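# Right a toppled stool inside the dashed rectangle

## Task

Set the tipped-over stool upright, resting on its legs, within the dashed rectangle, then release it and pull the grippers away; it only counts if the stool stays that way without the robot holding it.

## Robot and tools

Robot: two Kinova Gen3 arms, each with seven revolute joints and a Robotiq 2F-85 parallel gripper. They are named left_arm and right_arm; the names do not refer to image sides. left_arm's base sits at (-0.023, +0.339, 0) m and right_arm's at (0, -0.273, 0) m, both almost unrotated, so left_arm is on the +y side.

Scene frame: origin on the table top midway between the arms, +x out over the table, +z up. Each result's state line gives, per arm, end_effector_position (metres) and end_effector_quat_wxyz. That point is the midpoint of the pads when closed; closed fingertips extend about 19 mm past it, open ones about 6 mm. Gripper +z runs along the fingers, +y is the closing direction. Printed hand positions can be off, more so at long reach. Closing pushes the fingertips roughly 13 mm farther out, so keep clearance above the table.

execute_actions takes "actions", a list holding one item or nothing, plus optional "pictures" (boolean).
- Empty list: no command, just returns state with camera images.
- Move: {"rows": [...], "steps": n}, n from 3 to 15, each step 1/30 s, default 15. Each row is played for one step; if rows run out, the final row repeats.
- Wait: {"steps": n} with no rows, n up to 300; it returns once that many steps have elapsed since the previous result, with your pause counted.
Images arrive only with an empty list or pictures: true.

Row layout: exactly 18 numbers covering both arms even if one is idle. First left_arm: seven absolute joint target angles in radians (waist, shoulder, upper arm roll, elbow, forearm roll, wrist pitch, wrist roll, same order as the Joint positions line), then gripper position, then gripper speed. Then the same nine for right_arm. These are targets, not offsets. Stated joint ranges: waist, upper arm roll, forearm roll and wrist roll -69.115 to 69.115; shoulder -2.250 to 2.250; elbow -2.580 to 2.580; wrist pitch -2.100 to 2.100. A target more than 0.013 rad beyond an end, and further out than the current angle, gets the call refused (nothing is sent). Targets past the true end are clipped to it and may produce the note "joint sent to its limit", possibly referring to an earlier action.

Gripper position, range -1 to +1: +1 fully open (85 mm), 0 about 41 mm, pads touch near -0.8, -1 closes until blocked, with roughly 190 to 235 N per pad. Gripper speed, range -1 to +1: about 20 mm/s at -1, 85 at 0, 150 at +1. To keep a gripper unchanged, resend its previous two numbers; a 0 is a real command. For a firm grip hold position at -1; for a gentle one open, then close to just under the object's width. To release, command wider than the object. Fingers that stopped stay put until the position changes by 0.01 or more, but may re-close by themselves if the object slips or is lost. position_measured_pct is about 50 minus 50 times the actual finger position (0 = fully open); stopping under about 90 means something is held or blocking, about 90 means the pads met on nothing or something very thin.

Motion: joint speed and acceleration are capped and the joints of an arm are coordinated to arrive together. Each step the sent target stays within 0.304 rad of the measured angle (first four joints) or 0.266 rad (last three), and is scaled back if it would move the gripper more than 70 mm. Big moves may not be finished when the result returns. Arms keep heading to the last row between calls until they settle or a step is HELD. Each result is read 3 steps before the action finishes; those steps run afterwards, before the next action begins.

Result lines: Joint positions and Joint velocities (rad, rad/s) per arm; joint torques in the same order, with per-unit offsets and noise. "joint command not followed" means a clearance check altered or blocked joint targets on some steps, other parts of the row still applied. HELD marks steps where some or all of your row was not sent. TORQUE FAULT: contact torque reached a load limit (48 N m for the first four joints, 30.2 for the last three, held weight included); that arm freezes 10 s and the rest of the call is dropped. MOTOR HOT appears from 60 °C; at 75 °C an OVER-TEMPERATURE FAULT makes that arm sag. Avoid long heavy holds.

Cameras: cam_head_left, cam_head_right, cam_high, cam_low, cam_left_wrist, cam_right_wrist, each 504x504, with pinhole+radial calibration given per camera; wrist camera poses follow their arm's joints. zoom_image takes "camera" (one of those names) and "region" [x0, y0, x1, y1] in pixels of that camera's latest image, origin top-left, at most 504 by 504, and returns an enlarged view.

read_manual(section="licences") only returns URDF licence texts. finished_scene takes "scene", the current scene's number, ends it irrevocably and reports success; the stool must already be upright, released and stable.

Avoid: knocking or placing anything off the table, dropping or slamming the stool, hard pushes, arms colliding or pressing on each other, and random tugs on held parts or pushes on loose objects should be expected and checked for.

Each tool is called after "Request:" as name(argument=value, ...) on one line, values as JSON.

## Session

Request:
execute_actions(actions=[])

Scene clock: 0.00 s of 4244.00 s.
left_arm: end_effector_position=(+0.3757, +0.7246, +0.1891) position_measured_pct=0.0 end_effector_quat_wxyz=(-0.074, +0.866, +0.491, +0.058) | right_arm: end_effector_position=(+0.2537, +0.5299, +0.3112) position_measured_pct=0.0 end_effector_quat_wxyz=(-0.216, +0.183, +0.866, +0.412)
Joint positions: left_arm=[-1.115  0.65   0.645  1.483 -0.594  1.054 -0.862] | right_arm=[-1.029  0.915  0.054  0.829 -0.945  0.835  0.528]
Joint velocities: left_arm=[ 0.001  0.001 -0.    -0.    -0.     0.001 -0.002] | right_arm=[-0.001 -0.001 -0.001  0.001 -0.     0.001 -0.   ]
Joint torques (N m, as the joint torque sensors report them, + toward a larger angle): no reading
Motor temperatures (°C, as the motors report them): left_arm=[23 23 20 23 30 27 29] | right_arm=[23 24 22 24 25 27 27]
camera_calibration (this result's frames):
cam_left_wrist: T_world_to_cam=[[0.873344, -0.485282, -0.0421045, 0.0236053], [-0.482106, -0.848794, -0.217078, 0.895764], [0.0696057, 0.209882, -0.975246, 0.148684], [0, 0, 0, 1]] pos_world=[0.400888, 0.740568, 0.340448]
cam_right_wrist: T_world_to_cam=[[0.53741, 0.553876, 0.635934, -0.627995], [0.813581, -0.142019, -0.563841, 0.10186], [-0.221983, 0.820397, -0.526946, -0.0703457], [0, 0, 0, 1]] pos_world=[0.239004, 0.420009, 0.419728]

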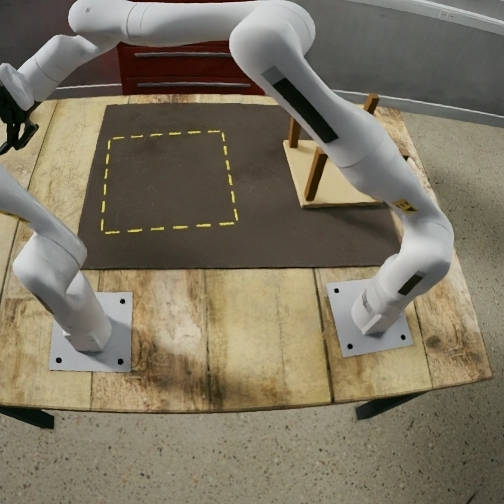

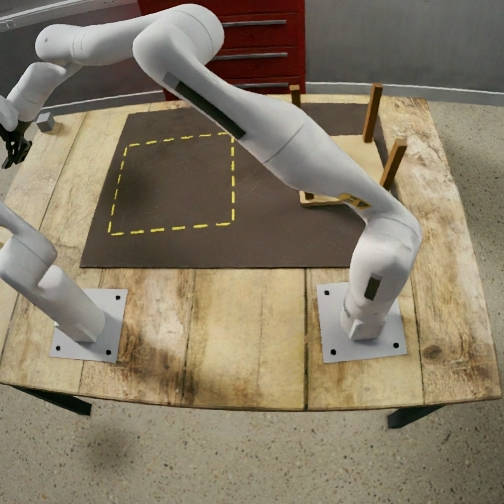

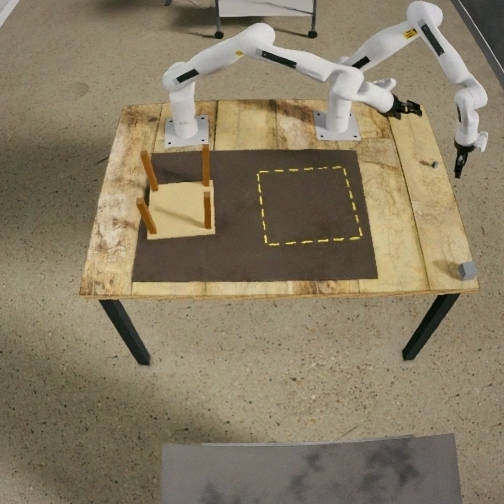

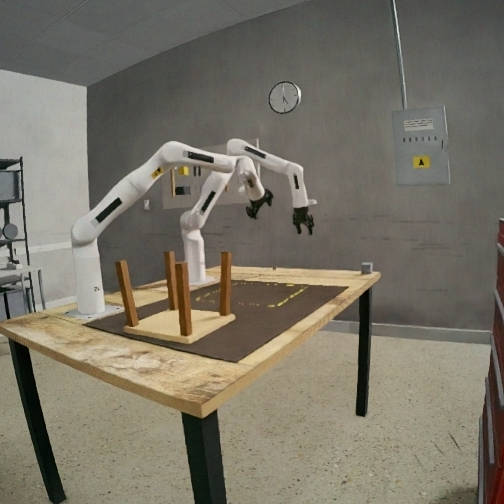

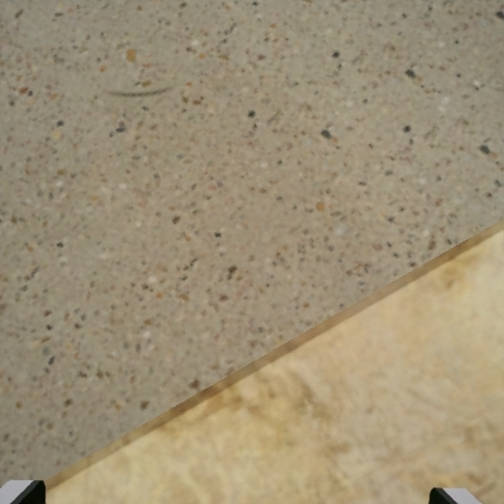

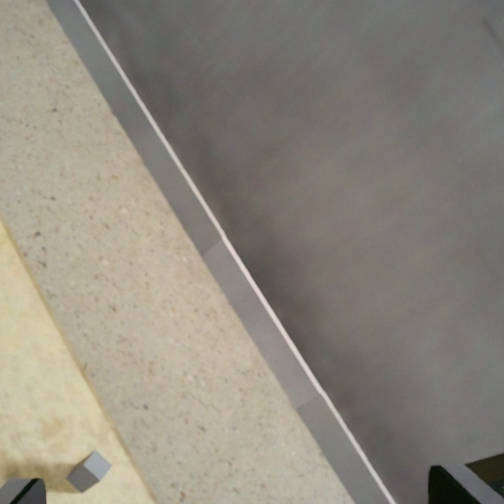

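Request:
zoom_image(camera="cam_head_left", region=[260, 70, 430, 240])

Request:
zoom_image(camera="cam_head_left", region=[80, 110, 260, 250])

Request:
zoom_image(camera="cam_high", region=[110, 100, 260, 260])

Request:
zoom_image(camera="cam_low", region=[90, 230, 260, 370])

Request:
zoom_image(camera="cam_head_right", region=[260, 70, 430, 240])

Region (260, 70, 430, 240) of cam_head_left's 504x504 image, scaled by 2.965, with more detail than that image has.

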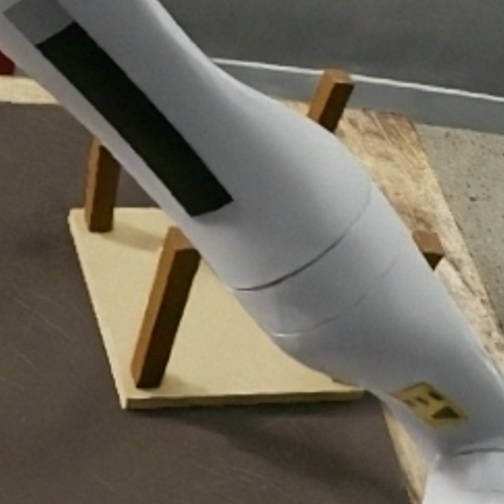

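Region (80, 110, 260, 250) of cam_head_left's 504x504 image, scaled by 2.800, with more detail than that image has.

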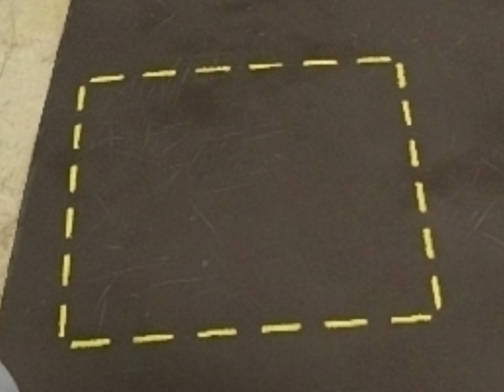

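Region (110, 100, 260, 260) of cam_high's 504x504 image, scaled by 3.150, with more detail than that image has; it fills the left 472 columns of this view, and the rest is white.

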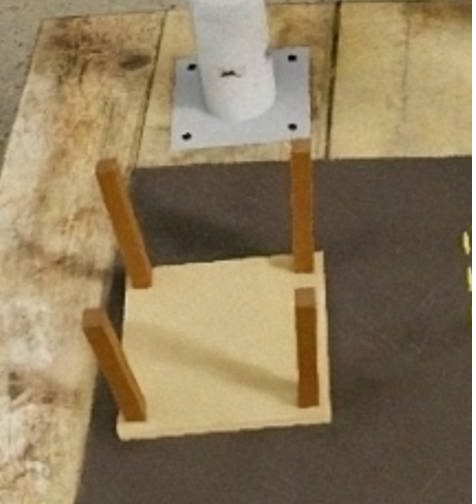

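Region (90, 230, 260, 370) of cam_low's 504x504 image, scaled by 2.965, with more detail than that image has; it fills the top 415 rows of this view, and the rest is white.

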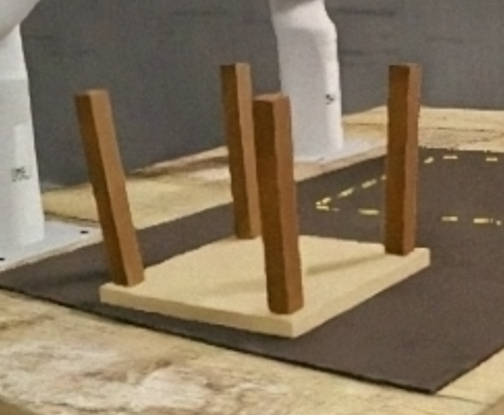

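Region (260, 70, 430, 240) of cam_head_right's 504x504 image, scaled by 2.965, with more detail than that image has.

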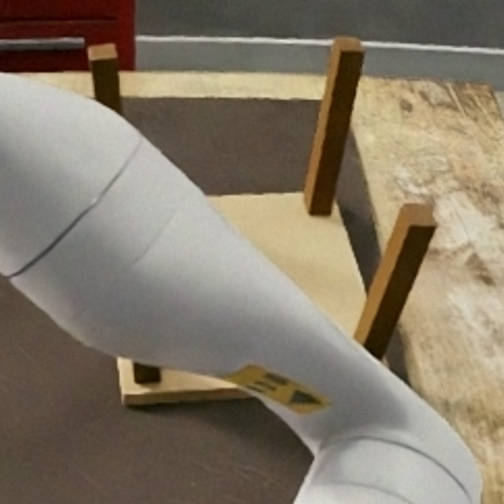

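Request:
zoom_image(camera="cam_head_left", region=[275, 130, 355, 215])

Request:
zoom_image(camera="cam_head_left", region=[350, 80, 430, 215])

Request:
zoom_image(camera="cam_high", region=[125, 135, 225, 245])

Region (275, 130, 355, 215) of cam_head_left's 504x504 image, scaled by 5.929, with more detail than that image has; it fills the left 474 columns of this view, and the rest is white.

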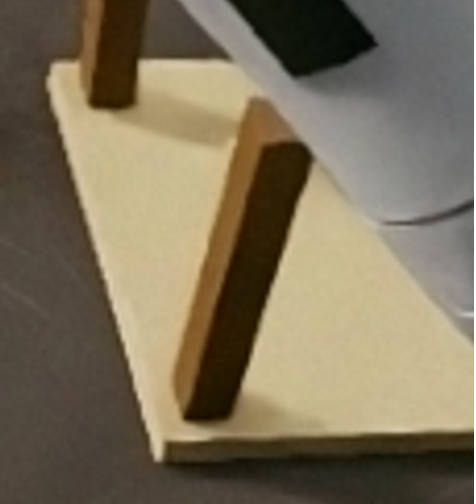

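Region (350, 80, 430, 215) of cam_head_left's 504x504 image, scaled by 3.733, with more detail than that image has; it fills the left 299 columns of this view, and the rest is white.

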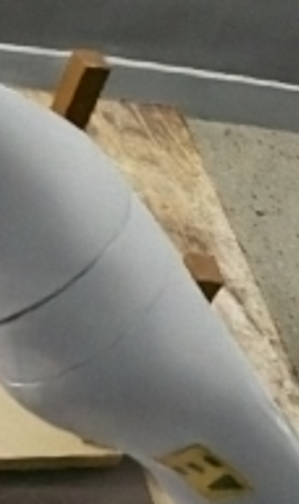

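Region (125, 135, 225, 245) of cam_high's 504x504 image, scaled by 4.582, with more detail than that image has; it fills the left 458 columns of this view, and the rest is white.

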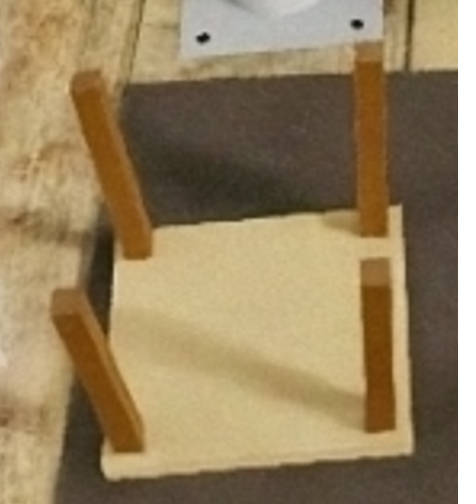

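Request:
execute_actions(actions=[{"rows": [[-1.115,0.65,0.645,1.483,-0.594,1.054,-0.862,1,0,-1.0245,0.915,0.054,0.829,-0.945,0.839,0.5297,0.4,-0.5],[-1.115,0.65,0.645,1.483,-0.594,1.054,-0.862,1,0,-1.0155,0.915,0.054,0.829,-0.945,0.847,0.5332,0.4,-0.5],[-1.115,0.65,0.645,1.483,-0.594,1.054,-0.862,1,0,-1.002,0.915,0.054,0.829,-0.945,0.859,0.5384,0.4,-0.5],[-1.115,0.65,0.645,1.483,-0.594,1.054,-0.862,1,0,-0.984,0.915,0.054,0.829,-0.945,0.875,0.5454,0.4,-0.5],[-1.115,0.65,0.645,1.483,-0.594,1.054,-0.862,1,0,-0.9615,0.915,0.054,0.829,-0.945,0.895,0.5541,0.4,-0.5],[-1.115,0.65,0.645,1.483,-0.594,1.054,-0.862,1,0,-0.9345,0.915,0.054,0.829,-0.945,0.919,0.5645,0.4,-0.5],[-1.115,0.65,0.645,1.483,-0.594,1.054,-0.862,1,0,-0.903,0.915,0.054,0.829,-0.945,0.947,0.5767,0.4,-0.5],[-1.115,0.65,0.645,1.483,-0.594,1.054,-0.862,1,0,-0.867,0.915,0.054,0.829,-0.945,0.979,0.5906,0.4,-0.5],[-1.115,0.65,0.645,1.483,-0.594,1.054,-0.862,1,0,-0.829,0.915,0.054,0.829,-0.945,1.011,0.6052,0.4,-0.5],[-1.115,0.65,0.645,1.483,-0.594,1.054,-0.862,1,0,-0.791,0.915,0.054,0.829,-0.945,1.043,0.6199,0.4,-0.5],[-1.115,0.65,0.645,1.483,-0.594,1.054,-0.862,1,0,-0.753,0.915,0.054,0.829,-0.945,1.075,0.6346,0.4,-0.5],[-1.115,0.65,0.645,1.483,-0.594,1.054,-0.862,1,0,-0.715,0.915,0.054,0.829,-0.945,1.107,0.6493,0.4,-0.5],[-1.115,0.65,0.645,1.483,-0.594,1.054,-0.862,1,0,-0.677,0.915,0.054,0.829,-0.945,1.139,0.6639,0.4,-0.5],[-1.115,0.65,0.645,1.483,-0.594,1.054,-0.862,1,0,-0.639,0.915,0.054,0.829,-0.945,1.171,0.6786,0.4,-0.5],[-1.115,0.65,0.645,1.483,-0.594,1.054,-0.862,1,0,-0.601,0.915,0.054,0.829,-0.945,1.203,0.6933,0.4,-0.5]], "steps": 15}])

Request:
execute_actions(actions=[{"rows": [[-1.115,0.65,0.645,1.483,-0.594,1.054,-0.862,1,0,-0.563,0.915,0.054,0.829,-0.945,1.235,0.7080,0.4,-0.5],[-1.115,0.65,0.645,1.483,-0.594,1.054,-0.862,1,0,-0.525,0.915,0.054,0.829,-0.945,1.267,0.7226,0.4,-0.5],[-1.115,0.65,0.645,1.483,-0.594,1.054,-0.862,1,0,-0.487,0.915,0.054,0.829,-0.945,1.299,0.7373,0.4,-0.5],[-1.115,0.65,0.645,1.483,-0.594,1.054,-0.862,1,0,-0.449,0.915,0.054,0.829,-0.945,1.331,0.7520,0.4,-0.5],[-1.115,0.65,0.645,1.483,-0.594,1.054,-0.862,1,0,-0.411,0.915,0.054,0.829,-0.945,1.363,0.7667,0.4,-0.5],[-1.115,0.65,0.645,1.483,-0.594,1.054,-0.862,1,0,-0.373,0.915,0.054,0.829,-0.945,1.395,0.7813,0.4,-0.5],[-1.115,0.65,0.645,1.483,-0.594,1.054,-0.862,1,0,-0.335,0.915,0.054,0.829,-0.945,1.427,0.7960,0.4,-0.5],[-1.115,0.65,0.645,1.483,-0.594,1.054,-0.862,1,0,-0.297,0.915,0.054,0.829,-0.945,1.459,0.8107,0.4,-0.5],[-1.115,0.65,0.645,1.483,-0.594,1.054,-0.862,1,0,-0.259,0.915,0.054,0.829,-0.945,1.491,0.8254,0.4,-0.5],[-1.115,0.65,0.645,1.483,-0.594,1.054,-0.862,1,0,-0.220,0.915,0.054,0.829,-0.945,1.523,0.8404,0.4,-0.5],[-1.115,0.65,0.645,1.483,-0.594,1.054,-0.862,1,0,-0.180,0.915,0.0538,0.8303,-0.9441,1.555,0.8559,0.4,-0.5],[-1.115,0.65,0.645,1.483,-0.594,1.054,-0.862,1,0,-0.139,0.915,0.0533,0.8339,-0.9415,1.587,0.8717,0.4,-0.5],[-1.115,0.65,0.645,1.483,-0.594,1.054,-0.862,1,0,-0.097,0.915,0.0524,0.8398,-0.9373,1.619,0.8879,0.4,-0.5],[-1.115,0.65,0.645,1.483,-0.594,1.054,-0.862,1,0,-0.055,0.915,0.0512,0.8477,-0.9317,1.651,0.9041,0.4,-0.5],[-1.115,0.65,0.645,1.483,-0.594,1.054,-0.862,1,0,-0.013,0.915,0.0497,0.8576,-0.9248,1.683,0.9204,0.4,-0.5]], "steps": 15}])

Request:
execute_actions(actions=[{"rows": [[-1.115,0.65,0.645,1.483,-0.594,1.054,-0.862,1,0,0.029,0.915,0.0480,0.8691,-0.9166,1.715,0.9366,0.4,-0.5],[-1.115,0.65,0.645,1.483,-0.594,1.054,-0.862,1,0,0.071,0.915,0.0461,0.8821,-0.9074,1.747,0.9528,0.4,-0.5],[-1.115,0.65,0.645,1.483,-0.594,1.054,-0.862,1,0,0.113,0.915,0.0439,0.8964,-0.8972,1.779,0.9690,0.4,-0.5],[-1.115,0.65,0.645,1.483,-0.594,1.054,-0.862,1,0,0.155,0.915,0.0416,0.9119,-0.8862,1.811,0.9852,0.4,-0.5],[-1.115,0.65,0.645,1.483,-0.594,1.054,-0.862,1,0,0.197,0.915,0.0392,0.9284,-0.8745,1.843,1.0015,0.4,-0.5],[-1.115,0.65,0.645,1.483,-0.594,1.054,-0.862,1,0,0.239,0.915,0.0366,0.9457,-0.8623,1.875,1.0177,0.4,-0.5],[-1.115,0.65,0.645,1.483,-0.594,1.054,-0.862,1,0,0.281,0.915,0.0339,0.9636,-0.8496,1.904,1.0339,0.4,-0.5],[-1.115,0.65,0.645,1.483,-0.594,1.054,-0.862,1,0,0.323,0.915,0.0312,0.9820,-0.8366,1.930,1.0501,0.4,-0.5],[-1.115,0.65,0.645,1.483,-0.594,1.054,-0.862,1,0,0.365,0.915,0.0284,1.0006,-0.8234,1.952,1.0663,0.4,-0.5],[-1.115,0.65,0.645,1.483,-0.594,1.054,-0.862,1,0,0.407,0.915,0.0256,1.0193,-0.8101,1.971,1.0826,0.4,-0.5],[-1.115,0.65,0.645,1.483,-0.594,1.054,-0.862,1,0,0.449,0.915,0.0228,1.0379,-0.7969,1.986,1.0988,0.4,-0.5],[-1.115,0.65,0.645,1.483,-0.594,1.054,-0.862,1,0,0.491,0.915,0.0201,1.0563,-0.7839,1.998,1.1150,0.4,-0.5],[-1.115,0.65,0.645,1.483,-0.594,1.054,-0.862,1,0,0.533,0.915,0.0174,1.0742,-0.7712,2.007,1.1312,0.4,-0.5],[-1.115,0.65,0.645,1.483,-0.594,1.054,-0.862,1,0,0.575,0.915,0.0148,1.0915,-0.7590,2.0129,1.1474,0.4,-0.5],[-1.115,0.65,0.645,1.483,-0.594,1.054,-0.862,1,0,0.617,0.915,0.0124,1.1080,-0.7473,2.0129,1.1637,0.4,-0.5]], "steps": 15}])

Request:
execute_actions(actions=[{"rows": [[-1.115,0.65,0.645,1.483,-0.594,1.054,-0.862,1,0,0.659,0.9177,0.0101,1.1235,-0.7363,2.0129,1.1799,0.4,-0.5],[-1.115,0.65,0.645,1.483,-0.594,1.054,-0.862,1,0,0.701,0.9254,0.0079,1.1378,-0.7261,2.0129,1.1961,0.4,-0.5],[-1.115,0.65,0.645,1.483,-0.594,1.054,-0.862,1,0,0.743,0.9376,0.0060,1.1508,-0.7169,2.0129,1.2123,0.4,-0.5],[-1.115,0.65,0.645,1.483,-0.594,1.054,-0.862,1,0,0.782,0.9540,0.0043,1.1623,-0.7087,2.0129,1.2274,0.4,-0.5],[-1.115,0.65,0.645,1.483,-0.594,1.054,-0.862,1,0,0.818,0.9739,0.0028,1.1722,-0.7018,2.0129,1.2413,0.4,-0.5],[-1.115,0.65,0.645,1.483,-0.594,1.054,-0.862,1,0,0.850,0.9970,0.0016,1.1801,-0.6962,2.0129,1.2536,0.4,-0.5],[-1.115,0.65,0.645,1.483,-0.594,1.054,-0.862,1,0,0.878,1.0226,0.0007,1.1860,-0.6920,2.0129,1.2644,0.4,-0.5],[-1.115,0.65,0.645,1.483,-0.594,1.054,-0.862,1,0,0.902,1.0504,0.0002,1.1896,-0.6894,2.0129,1.2737,0.4,-0.5],[-1.115,0.65,0.645,1.483,-0.594,1.054,-0.862,1,0,0.922,1.0799,0,1.1909,-0.6885,2.0129,1.2814,0.4,-0.5],[-1.115,0.65,0.645,1.483,-0.594,1.054,-0.862,1,0,0.938,1.1106,0,1.1909,-0.6885,2.0129,1.2876,0.4,-0.5],[-1.115,0.65,0.645,1.483,-0.594,1.054,-0.862,1,0,0.950,1.1421,0,1.1909,-0.6885,2.0129,1.2922,0.4,-0.5],[-1.115,0.65,0.645,1.483,-0.594,1.054,-0.862,1,0,0.958,1.1737,0,1.1909,-0.6885,2.0129,1.2953,0.4,-0.5],[-1.115,0.65,0.645,1.483,-0.594,1.054,-0.862,1,0,0.9631,1.2052,0,1.1909,-0.6885,2.0129,1.2973,0.4,-0.5],[-1.115,0.65,0.645,1.483,-0.594,1.054,-0.862,1,0,0.9631,1.2359,0,1.1909,-0.6885,2.0129,1.2973,0.4,-0.5],[-1.115,0.65,0.645,1.483,-0.594,1.054,-0.862,1,0,0.9631,1.2654,0,1.1909,-0.6885,2.0129,1.2973,0.4,-0.5]], "steps": 15}])

Request:
execute_actions(actions=[{"rows": [[-1.115,0.65,0.645,1.483,-0.594,1.054,-0.862,1,0,0.9631,1.2932,0,1.1909,-0.6885,2.0129,1.2973,0.4,-0.5],[-1.115,0.65,0.645,1.483,-0.594,1.054,-0.862,1,0,0.9631,1.3188,0,1.1909,-0.6885,2.0129,1.2973,0.4,-0.5],[-1.115,0.65,0.645,1.483,-0.594,1.054,-0.862,1,0,0.9631,1.3419,0,1.1909,-0.6885,2.0129,1.2973,0.4,-0.5],[-1.115,0.65,0.645,1.483,-0.594,1.054,-0.862,1,0,0.9631,1.3618,0,1.1909,-0.6885,2.0129,1.2973,0.4,-0.5],[-1.115,0.65,0.645,1.483,-0.594,1.054,-0.862,1,0,0.9631,1.3782,0,1.1909,-0.6885,2.0129,1.2973,0.4,-0.5],[-1.115,0.65,0.645,1.483,-0.594,1.054,-0.862,1,0,0.9631,1.3904,0,1.1909,-0.6885,2.0129,1.2973,0.4,-0.5],[-1.115,0.65,0.645,1.483,-0.594,1.054,-0.862,1,0,0.9631,1.3981,0,1.1909,-0.6885,2.0129,1.2973,0.4,-0.5],[-1.115,0.65,0.645,1.483,-0.594,1.054,-0.862,1,0,0.9631,1.4008,0,1.1909,-0.6885,2.0129,1.2973,0.4,-0.5]], "steps": 14}], pictures=true)

Scene clock: 7.10 s of 4244.00 s.
left_arm: end_effector_position=(+0.3756, +0.7246, +0.1890) position_measured_pct=0.0 end_effector_quat_wxyz=(-0.074, +0.866, +0.492, +0.058) | right_arm: end_effector_position=(+0.3509, +0.4527, +0.2990) position_measured_pct=17.5 end_effector_quat_wxyz=(-0.215, +0.201, +0.873, +0.388)
Joint positions: left_arm=[-1.115  0.65   0.645  1.483 -0.594  1.054 -0.862] | right_arm=[-0.845  0.915  0.054  0.829 -0.945  0.995  0.598]
Joint velocities: left_arm=[-0.001  0.002  0.002 -0.     0.     0.001 -0.   ] | right_arm=[0.748 0.002 0.007 0.001 0.002 0.638 0.291]
Joint torques (N m, as the joint torque sensors report them, + toward a larger angle): left_arm=[  0.33 -19.27   2.91  -7.67  -0.52  -0.33   0.15] | right_arm=[  0.19 -25.54  -1.15 -11.02  -1.94  -0.42   0.18]
Motor temperatures (°C, as the motors report them): left_arm=[23 24 20 23 30 27 29] | right_arm=[23 24 22 24 25 27 27]
Steps of this call (steps 1 to 90: nothing new was sent; then 3.70 s passed at rest; steps 91 to 102: the first 12 steps of this action). Readings (joint positions | what the end effector reports):
91: left_arm=[-1.115 0.650 0.645 1.483 -0.594 1.054 -0.862] | right_arm=[-1.028 0.915 0.054 0.829 -0.945 0.835 0.528] | left_arm position_measured_pct=0.0 | right_arm position_measured_pct=0.0
92: left_arm=[-1.115 0.650 0.645 1.483 -0.594 1.054 -0.862] | right_arm=[-1.024 0.915 0.053 0.829 -0.945 0.839 0.529] | left_arm position_measured_pct=0.0 | right_arm position_measured_pct=0.4
94: left_arm=[-1.115 0.650 0.645 1.483 -0.594 1.054 -0.862] | right_arm=[-1.009 0.915 0.052 0.829 -0.946 0.852 0.535] | left_arm position_measured_pct=0.0 | right_arm position_measured_pct=2.8
98: left_arm=[-1.115 0.650 0.645 1.483 -0.594 1.054 -0.862] | right_arm=[-0.943 0.915 0.052 0.829 -0.946 0.910 0.560] | left_arm position_measured_pct=0.0 | right_arm position_measured_pct=9.9
102: the state above

Scene clock: 7.60 s of 4244.00 s.
left_arm: end_effector_position=(+0.3756, +0.7246, +0.1890) position_measured_pct=0.0 end_effector_quat_wxyz=(-0.074, +0.866, +0.492, +0.058) | right_arm: end_effector_position=(+0.4972, +0.2525, +0.2897) position_measured_pct=29.8 end_effector_quat_wxyz=(-0.233, +0.237, +0.873, +0.358)
Joint positions: left_arm=[-1.115  0.65   0.645  1.483 -0.594  1.054 -0.862] | right_arm=[-0.464  0.916  0.054  0.829 -0.945  1.319  0.748]
Joint velocities: left_arm=[-0.001 -0.001 -0.    -0.001  0.001 -0.    -0.001] | right_arm=[0.775 0.001 0.001 0.003 0.001 0.675 0.337]
Joint torques (N m, as the joint torque sensors report them, + toward a larger angle): left_arm=[  0.39 -19.42   2.93  -7.67  -0.64  -0.22   0.2 ] | right_arm=[  0.07 -25.    -1.15 -10.18  -2.36  -0.3   -0.21]
Motor temperatures (°C, as the motors report them): left_arm=[23 24 20 23 30 27 29] | right_arm=[23 24 22 24 25 27 27]
Steps of this call (steps 1 to 3: the last 3 steps of your previous action; steps 4 to 15: the first 12 steps of this action). Readings (joint positions | what the end effector reports):
4: left_arm=[-1.115 0.650 0.645 1.483 -0.594 1.054 -0.862] | right_arm=[-0.745 0.915 0.054 0.829 -0.945 1.080 0.637] | left_arm position_measured_pct=0.0 | right_arm position_measured_pct=24.6
5: left_arm=[-1.115 0.650 0.645 1.483 -0.594 1.054 -0.862] | right_arm=[-0.719 0.915 0.054 0.829 -0.945 1.102 0.647] | left_arm position_measured_pct=0.0 | right_arm position_measured_pct=26.6
7: left_arm=[-1.115 0.650 0.645 1.483 -0.594 1.054 -0.862] | right_arm=[-0.669 0.916 0.054 0.829 -0.945 1.145 0.667] | left_arm position_measured_pct=0.0 | right_arm position_measured_pct=29.0
11: left_arm=[-1.115 0.650 0.645 1.483 -0.594 1.054 -0.862] | right_arm=[-0.567 0.916 0.054 0.829 -0.945 1.231 0.706] | left_arm position_measured_pct=0.0 | right_arm position_measured_pct=29.8
15: the state above

Scene clock: 8.10 s of 4244.00 s.
left_arm: end_effector_position=(+0.3756, +0.7246, +0.1890) position_measured_pct=0.0 end_effector_quat_wxyz=(-0.074, +0.866, +0.492, +0.058) | right_arm: end_effector_position=(+0.5294, +0.0114, +0.2694) position_measured_pct=29.8 end_effector_quat_wxyz=(-0.294, +0.258, +0.861, +0.326)
Joint positions: left_arm=[-1.115  0.65   0.645  1.483 -0.594  1.054 -0.862] | right_arm=[-0.08   0.915  0.041  0.917 -0.883  1.654  0.95 ]
Joint velocities: left_arm=[-0.     0.001 -0.    -0.001  0.001 -0.    -0.001] | right_arm=[ 0.759  0.001 -0.056  0.372  0.265  0.661  0.445]
Joint torques (N m, as the joint torque sensors report them, + toward a larger angle): left_arm=[  0.45 -19.27   3.2   -7.72  -0.56  -0.22   0.21] | right_arm=[ -0.05 -23.01  -1.62  -8.29  -2.     0.1   -0.18]
Motor temperatures (°C, as the motors report them): left_arm=[23 24 20 23 30 27 29] | right_arm=[23 24 22 24 25 27 27]
Steps of this call (steps 1 to 3: the last 3 steps of your previous action; steps 4 to 15: the first 12 steps of this action). Readings (joint positions | what the end effector reports):
4: left_arm=[-1.115 0.650 0.645 1.483 -0.594 1.054 -0.862] | right_arm=[-0.360 0.916 0.054 0.831 -0.943 1.410 0.796] | left_arm position_measured_pct=0.0 | right_arm position_measured_pct=29.8
5: left_arm=[-1.115 0.650 0.645 1.483 -0.594 1.054 -0.862] | right_arm=[-0.335 0.916 0.053 0.833 -0.942 1.432 0.809] | left_arm position_measured_pct=0.0 | right_arm position_measured_pct=29.8
7: left_arm=[-1.115 0.650 0.645 1.483 -0.594 1.054 -0.862] | right_arm=[-0.283 0.915 0.052 0.841 -0.937 1.477 0.836] | left_arm position_measured_pct=0.0 | right_arm position_measured_pct=29.8
11: left_arm=[-1.115 0.650 0.645 1.483 -0.594 1.054 -0.862] | right_arm=[-0.181 0.915 0.048 0.872 -0.915 1.566 0.892] | left_arm position_measured_pct=0.0 | right_arm position_measured_pct=29.8
15: the state above

Scene clock: 8.60 s of 4244.00 s.
left_arm: end_effector_position=(+0.3756, +0.7246, +0.1890) position_measured_pct=0.0 end_effector_quat_wxyz=(-0.074, +0.866, +0.492, +0.058) | right_arm: end_effector_position=(+0.4516, -0.2115, +0.2243) position_measured_pct=29.8 end_effector_quat_wxyz=(-0.421, +0.300, +0.790, +0.330)
Joint positions: left_arm=[-1.115  0.65   0.645  1.483 -0.594  1.054 -0.862] | right_arm=[ 0.32   0.99   0.012  1.108 -0.746  1.925  1.178]
Joint velocities: left_arm=[ 0.001  0.001 -0.001  0.     0.002  0.    -0.   ] | right_arm=[ 0.844  0.565 -0.039  0.262  0.191  0.281  0.375]
Joint torques (N m, as the joint torque sensors report them, + toward a larger angle): left_arm=[  0.31 -19.38   2.92  -7.56  -0.66  -0.26   0.2 ] | right_arm=[  1.21 -21.51  -1.97  -5.99  -1.67   1.63   0.31]
Motor temperatures (°C, as the motors report them): left_arm=[23 24 20 23 30 27 29] | right_arm=[23 24 22 24 25 27 27]
Steps of this call (steps 1 to 3: the last 3 steps of your previous action; steps 4 to 15: the first 12 steps of this action). Readings (joint positions | what the end effector reports):
4: left_arm=[-1.115 0.650 0.645 1.483 -0.594 1.054 -0.862] | right_arm=[0.022 0.915 0.033 0.970 -0.845 1.743 1.011] | left_arm position_measured_pct=0.0 | right_arm position_measured_pct=29.8
5: left_arm=[-1.115 0.650 0.645 1.483 -0.594 1.054 -0.862] | right_arm=[0.048 0.915 0.031 0.984 -0.835 1.766 1.026] | left_arm position_measured_pct=0.0 | right_arm position_measured_pct=29.8
7: left_arm=[-1.115 0.650 0.645 1.483 -0.594 1.054 -0.862] | right_arm=[0.100 0.916 0.027 1.012 -0.815 1.809 1.058] | left_arm position_measured_pct=0.0 | right_arm position_measured_pct=29.8
11: left_arm=[-1.115 0.650 0.645 1.483 -0.594 1.054 -0.862] | right_arm=[0.208 0.933 0.019 1.066 -0.776 1.878 1.122] | left_arm position_measured_pct=0.0 | right_arm position_measured_pct=29.8
15: the state above

Scene clock: 9.07 s of 4244.00 s.
left_arm: end_effector_position=(+0.3756, +0.7246, +0.1890) position_measured_pct=0.0 end_effector_quat_wxyz=(-0.074, +0.866, +0.492, +0.058) | right_arm: end_effector_position=(+0.3736, -0.3684, +0.1203) position_measured_pct=29.8 end_effector_quat_wxyz=(-0.502, +0.417, +0.620, +0.435)
Joint positions: left_arm=[-1.115  0.65   0.645  1.483 -0.594  1.054 -0.862] | right_arm=[ 0.744  1.289  0.002  1.174 -0.701  1.995  1.275]
Joint velocities: left_arm=[-0.     0.     0.     0.001 -0.002 -0.     0.   ] | right_arm=[ 0.992  0.492 -0.031  0.039 -0.026  0.051  0.102]
Joint torques (N m, as the joint torque sensors report them, + toward a larger angle): left_arm=[  0.17 -19.58   2.92  -7.66  -0.63  -0.3    0.21] | right_arm=[  0.75 -21.55  -0.16  -2.76   0.89   3.05  -0.19]
Motor temperatures (°C, as the motors report them): left_arm=[23 24 20 23 30 27 29] | right_arm=[23 24 22 24 25 27 27]
Steps of this call (steps 1 to 3: the last 3 steps of your previous action; steps 4 to 14: the first 11 steps of this action). Readings (joint positions | what the end effector reports):
4: left_arm=[-1.115 0.650 0.645 1.483 -0.594 1.054 -0.862] | right_arm=[0.434 1.075 0.008 1.137 -0.726 1.956 1.221] | left_arm position_measured_pct=0.0 | right_arm position_measured_pct=29.8
5: left_arm=[-1.115 0.650 0.645 1.483 -0.594 1.054 -0.862] | right_arm=[0.462 1.098 0.007 1.142 -0.722 1.962 1.229] | left_arm position_measured_pct=0.0 | right_arm position_measured_pct=29.8
7: left_arm=[-1.115 0.650 0.645 1.483 -0.594 1.054 -0.862] | right_arm=[0.521 1.145 0.006 1.152 -0.715 1.972 1.243] | left_arm position_measured_pct=0.0 | right_arm position_measured_pct=29.8
11: left_arm=[-1.115 0.650 0.645 1.483 -0.594 1.054 -0.862] | right_arm=[0.644 1.235 0.003 1.167 -0.705 1.988 1.264] | left_arm position_measured_pct=0.0 | right_arm position_measured_pct=29.8
14: the state above
camera_calibration (this result's frames):
cam_left_wrist: T_world_to_cam=[[0.87365, -0.484716, -0.042267, 0.0232395], [-0.481617, -0.849167, -0.216704, 0.895714], [0.069148, 0.20968, -0.975322, 0.1489], [0, 0, 0, 1]] pos_world=[0.400792, 0.740654, 0.340312]
cam_right_wrist: T_world_to_cam=[[0.969321, 0.230282, 0.0859513, -0.287882], [0.103532, -0.0653584, -0.992476, 0.11422], [-0.222932, 0.970927, -0.0871948, 0.595478], [0, 0, 0, 1]] pos_world=[0.399976, -0.504406, 0.190027]

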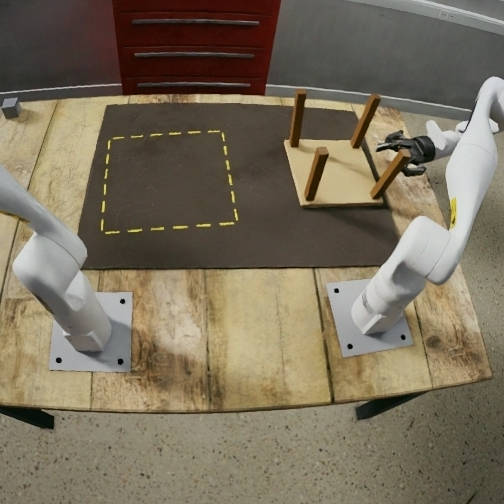

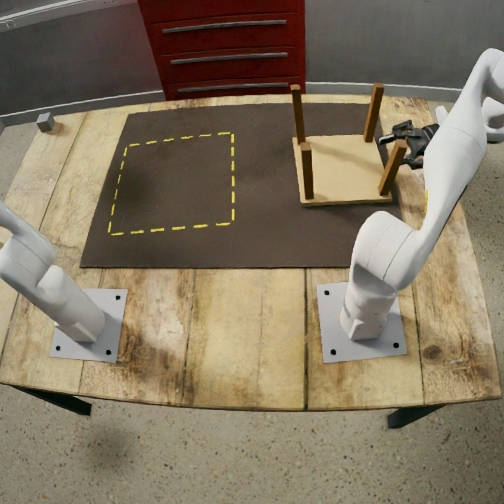

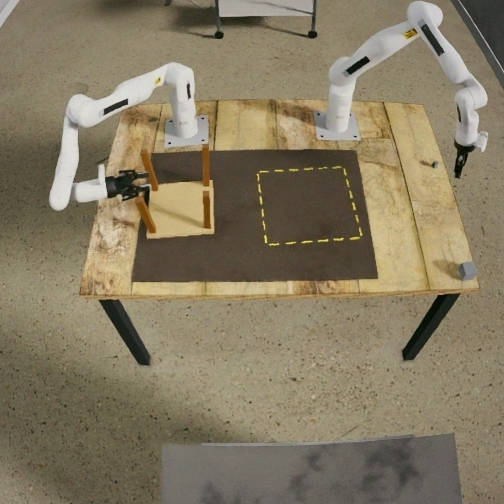

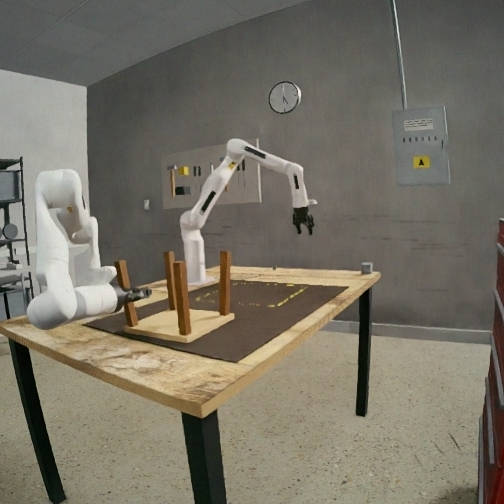

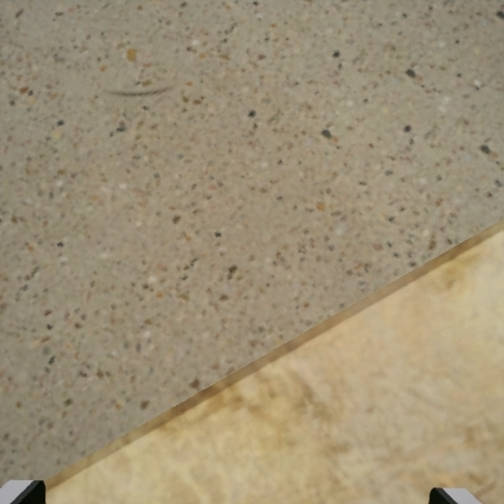

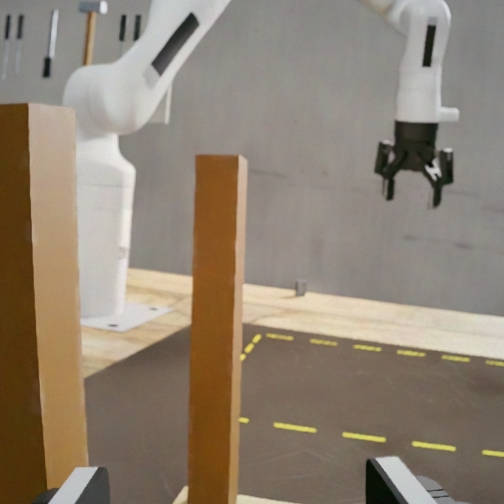

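Request:
execute_actions(actions=[{"steps": 12}], pictures=true)

Scene clock: 9.47 s of 4244.00 s.
left_arm: end_effector_position=(+0.3756, +0.7246, +0.1890) position_measured_pct=0.0 end_effector_quat_wxyz=(-0.074, +0.866, +0.492, +0.058) | right_arm: end_effector_position=(+0.3240, -0.4270, +0.0885) position_measured_pct=29.8 end_effector_quat_wxyz=(+0.501, -0.465, -0.534, -0.498)
Joint positions: left_arm=[-1.115  0.65   0.645  1.483 -0.594  1.054 -0.862] | right_arm=[ 0.959  1.399  0.     1.191 -0.688  2.013  1.297]
Joint velocities: left_arm=[-0.     0.     0.001 -0.001  0.001 -0.001  0.   ] | right_arm=[ 0.034  0.019 -0.01  -0.001 -0.006  0.001 -0.   ]
Joint torques (N m, as the joint torque sensors report them, + toward a larger angle): left_arm=[  0.28 -19.51   3.06  -7.67  -0.54  -0.33   0.25] | right_arm=[  0.56 -21.65  -1.26  -3.06  -0.69   2.22  -0.19]
Motor temperatures (°C, as the motors report them): left_arm=[23 24 20 23 30 27 29] | right_arm=[23 24 22 24 25 27 27]
Kept back: nothing.
Steps of this call (steps 1 to 3: the last 3 steps of your previous action; steps 4 to 12: the robot went on to your last target). Readings (joint positions | what the end effector reports):
1: left_arm=[-1.115 0.650 0.645 1.483 -0.594 1.054 -0.862] | right_arm=[0.778 1.306 0.001 1.176 -0.700 1.998 1.278] | left_arm position_measured_pct=0.0 | right_arm position_measured_pct=29.8
2: left_arm=[-1.115 0.650 0.645 1.483 -0.594 1.054 -0.862] | right_arm=[0.812 1.323 0.000 1.179 -0.699 2.001 1.282] | left_arm position_measured_pct=0.0 | right_arm position_measured_pct=29.8
4: left_arm=[-1.115 0.650 0.645 1.483 -0.594 1.054 -0.862] | right_arm=[0.877 1.357 0.001 1.184 -0.693 2.006 1.289] | left_arm position_measured_pct=0.0 | right_arm position_measured_pct=29.8
8: left_arm=[-1.115 0.650 0.645 1.483 -0.594 1.054 -0.862] | right_arm=[0.951 1.394 0.003 1.191 -0.688 2.012 1.297] | left_arm position_measured_pct=0.0 | right_arm position_measured_pct=29.8
12: the state above
camera_calibration (this result's frames):
cam_left_wrist: T_world_to_cam=[[0.873649, -0.484716, -0.0422668, 0.0232397], [-0.481617, -0.849167, -0.216704, 0.895714], [0.0691483, 0.209679, -0.975322, 0.1489], [0, 0, 0, 1]] pos_world=[0.400792, 0.740654, 0.340312]
cam_right_wrist: T_world_to_cam=[[0.999212, 0.0305647, 0.0253026, -0.313195], [0.0245032, 0.0262494, -0.999355, 0.14928], [-0.0312092, 0.999188, 0.0254798, 0.578549], [0, 0, 0, 1]] pos_world=[0.327346, -0.572425, 0.142367]

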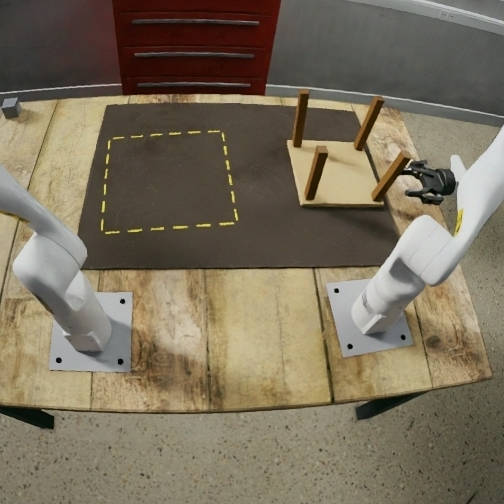

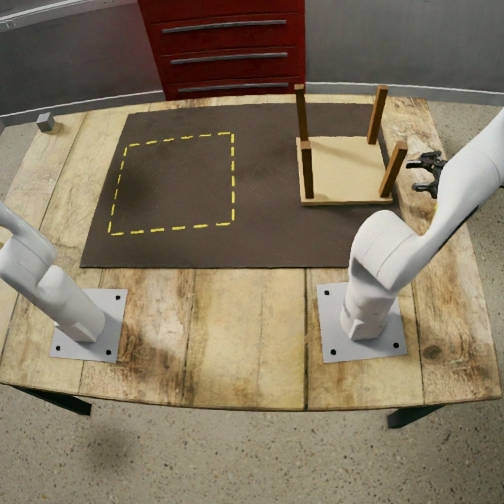

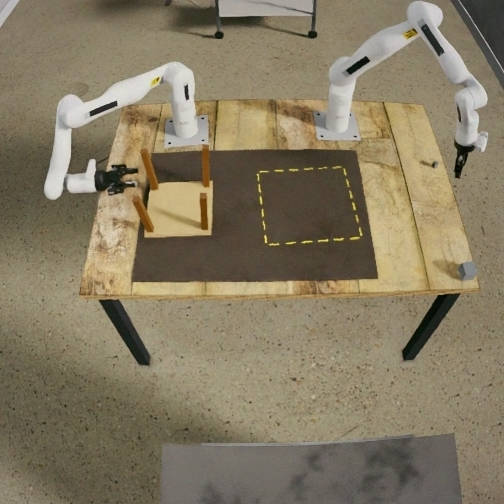

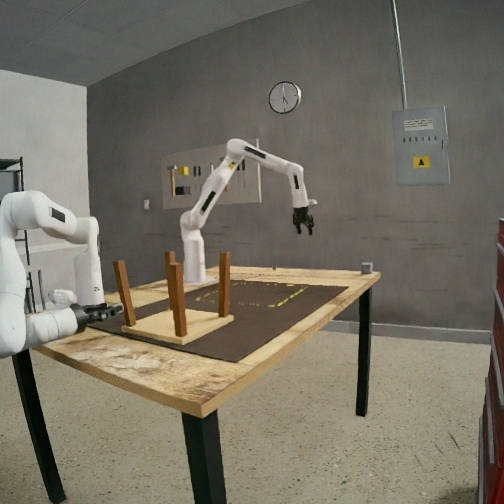

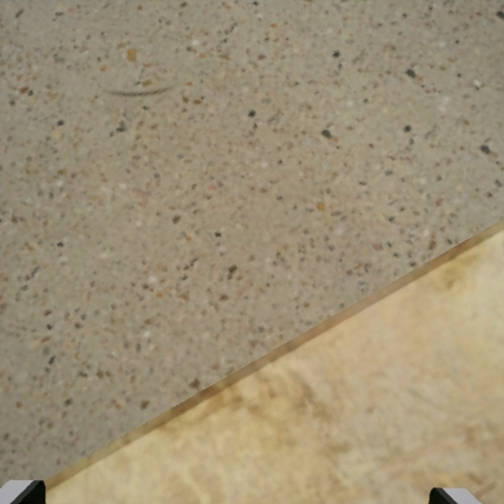

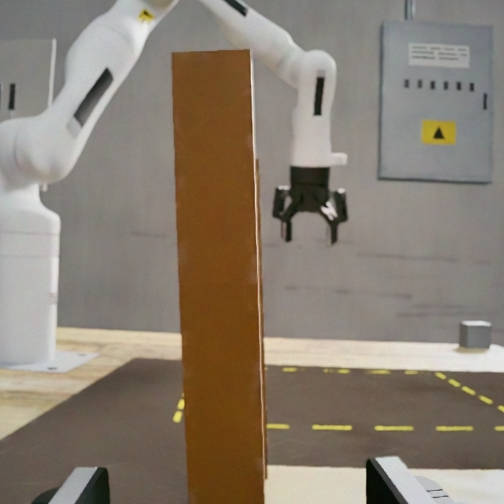

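Request:
zoom_image(camera="cam_head_left", region=[275, 80, 425, 220])

Request:
zoom_image(camera="cam_head_left", region=[345, 130, 435, 220])

Request:
zoom_image(camera="cam_head_left", region=[275, 130, 355, 215])

Region (275, 80, 425, 220) of cam_head_left's 504x504 image, scaled by 3.360, with more detail than that image has; it fills the top 470 rows of this view, and the rest is white.

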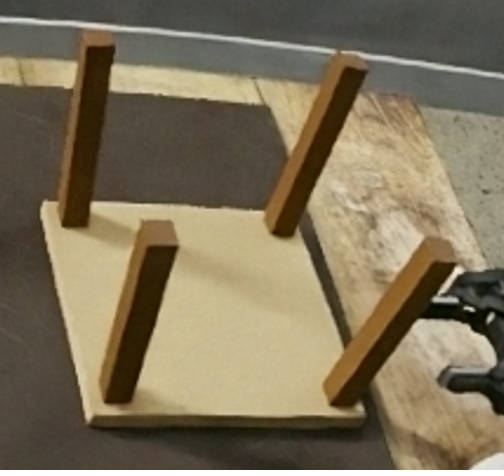

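Region (345, 130, 435, 220) of cam_head_left's 504x504 image, scaled by 5.600, with more detail than that image has.

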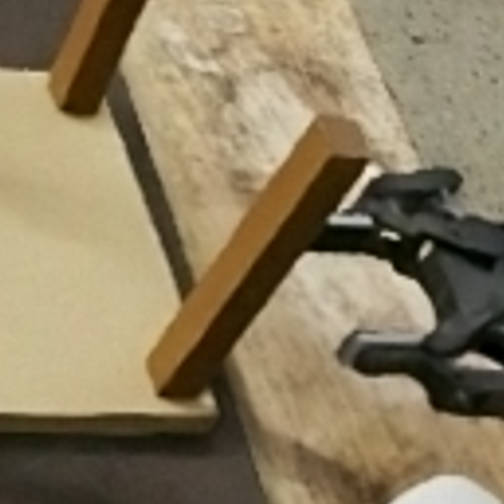

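Region (275, 130, 355, 215) of cam_head_left's 504x504 image, scaled by 5.929, with more detail than that image has; it fills the left 474 columns of this view, and the rest is white.

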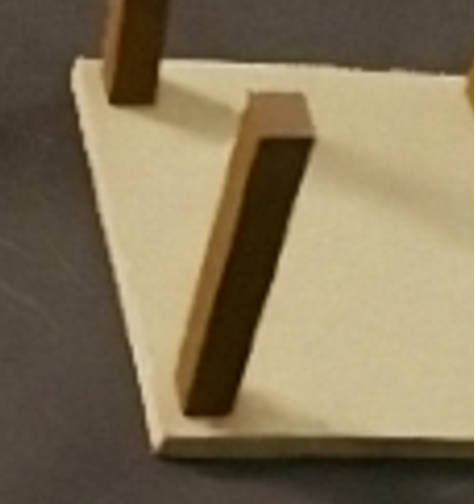

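Request:
zoom_image(camera="cam_right_wrist", region=[60, 380, 440, 504])

Request:
zoom_image(camera="cam_right_wrist", region=[150, 30, 290, 504])

Region (60, 380, 440, 504) of cam_right_wrist's 504x504 image, scaled by 1.326; it fills the top 164 rows of this view, and the rest is white.

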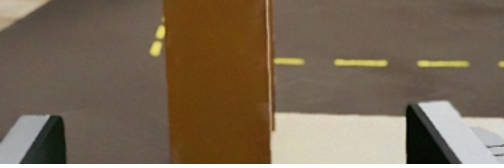

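Region (150, 30, 290, 504) of cam_right_wrist's 504x504 image, scaled by 1.063; it fills the left 149 columns of this view, and the rest is white.

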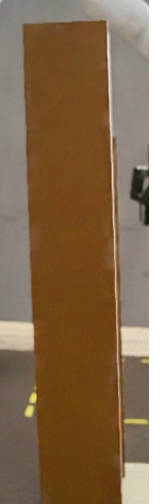

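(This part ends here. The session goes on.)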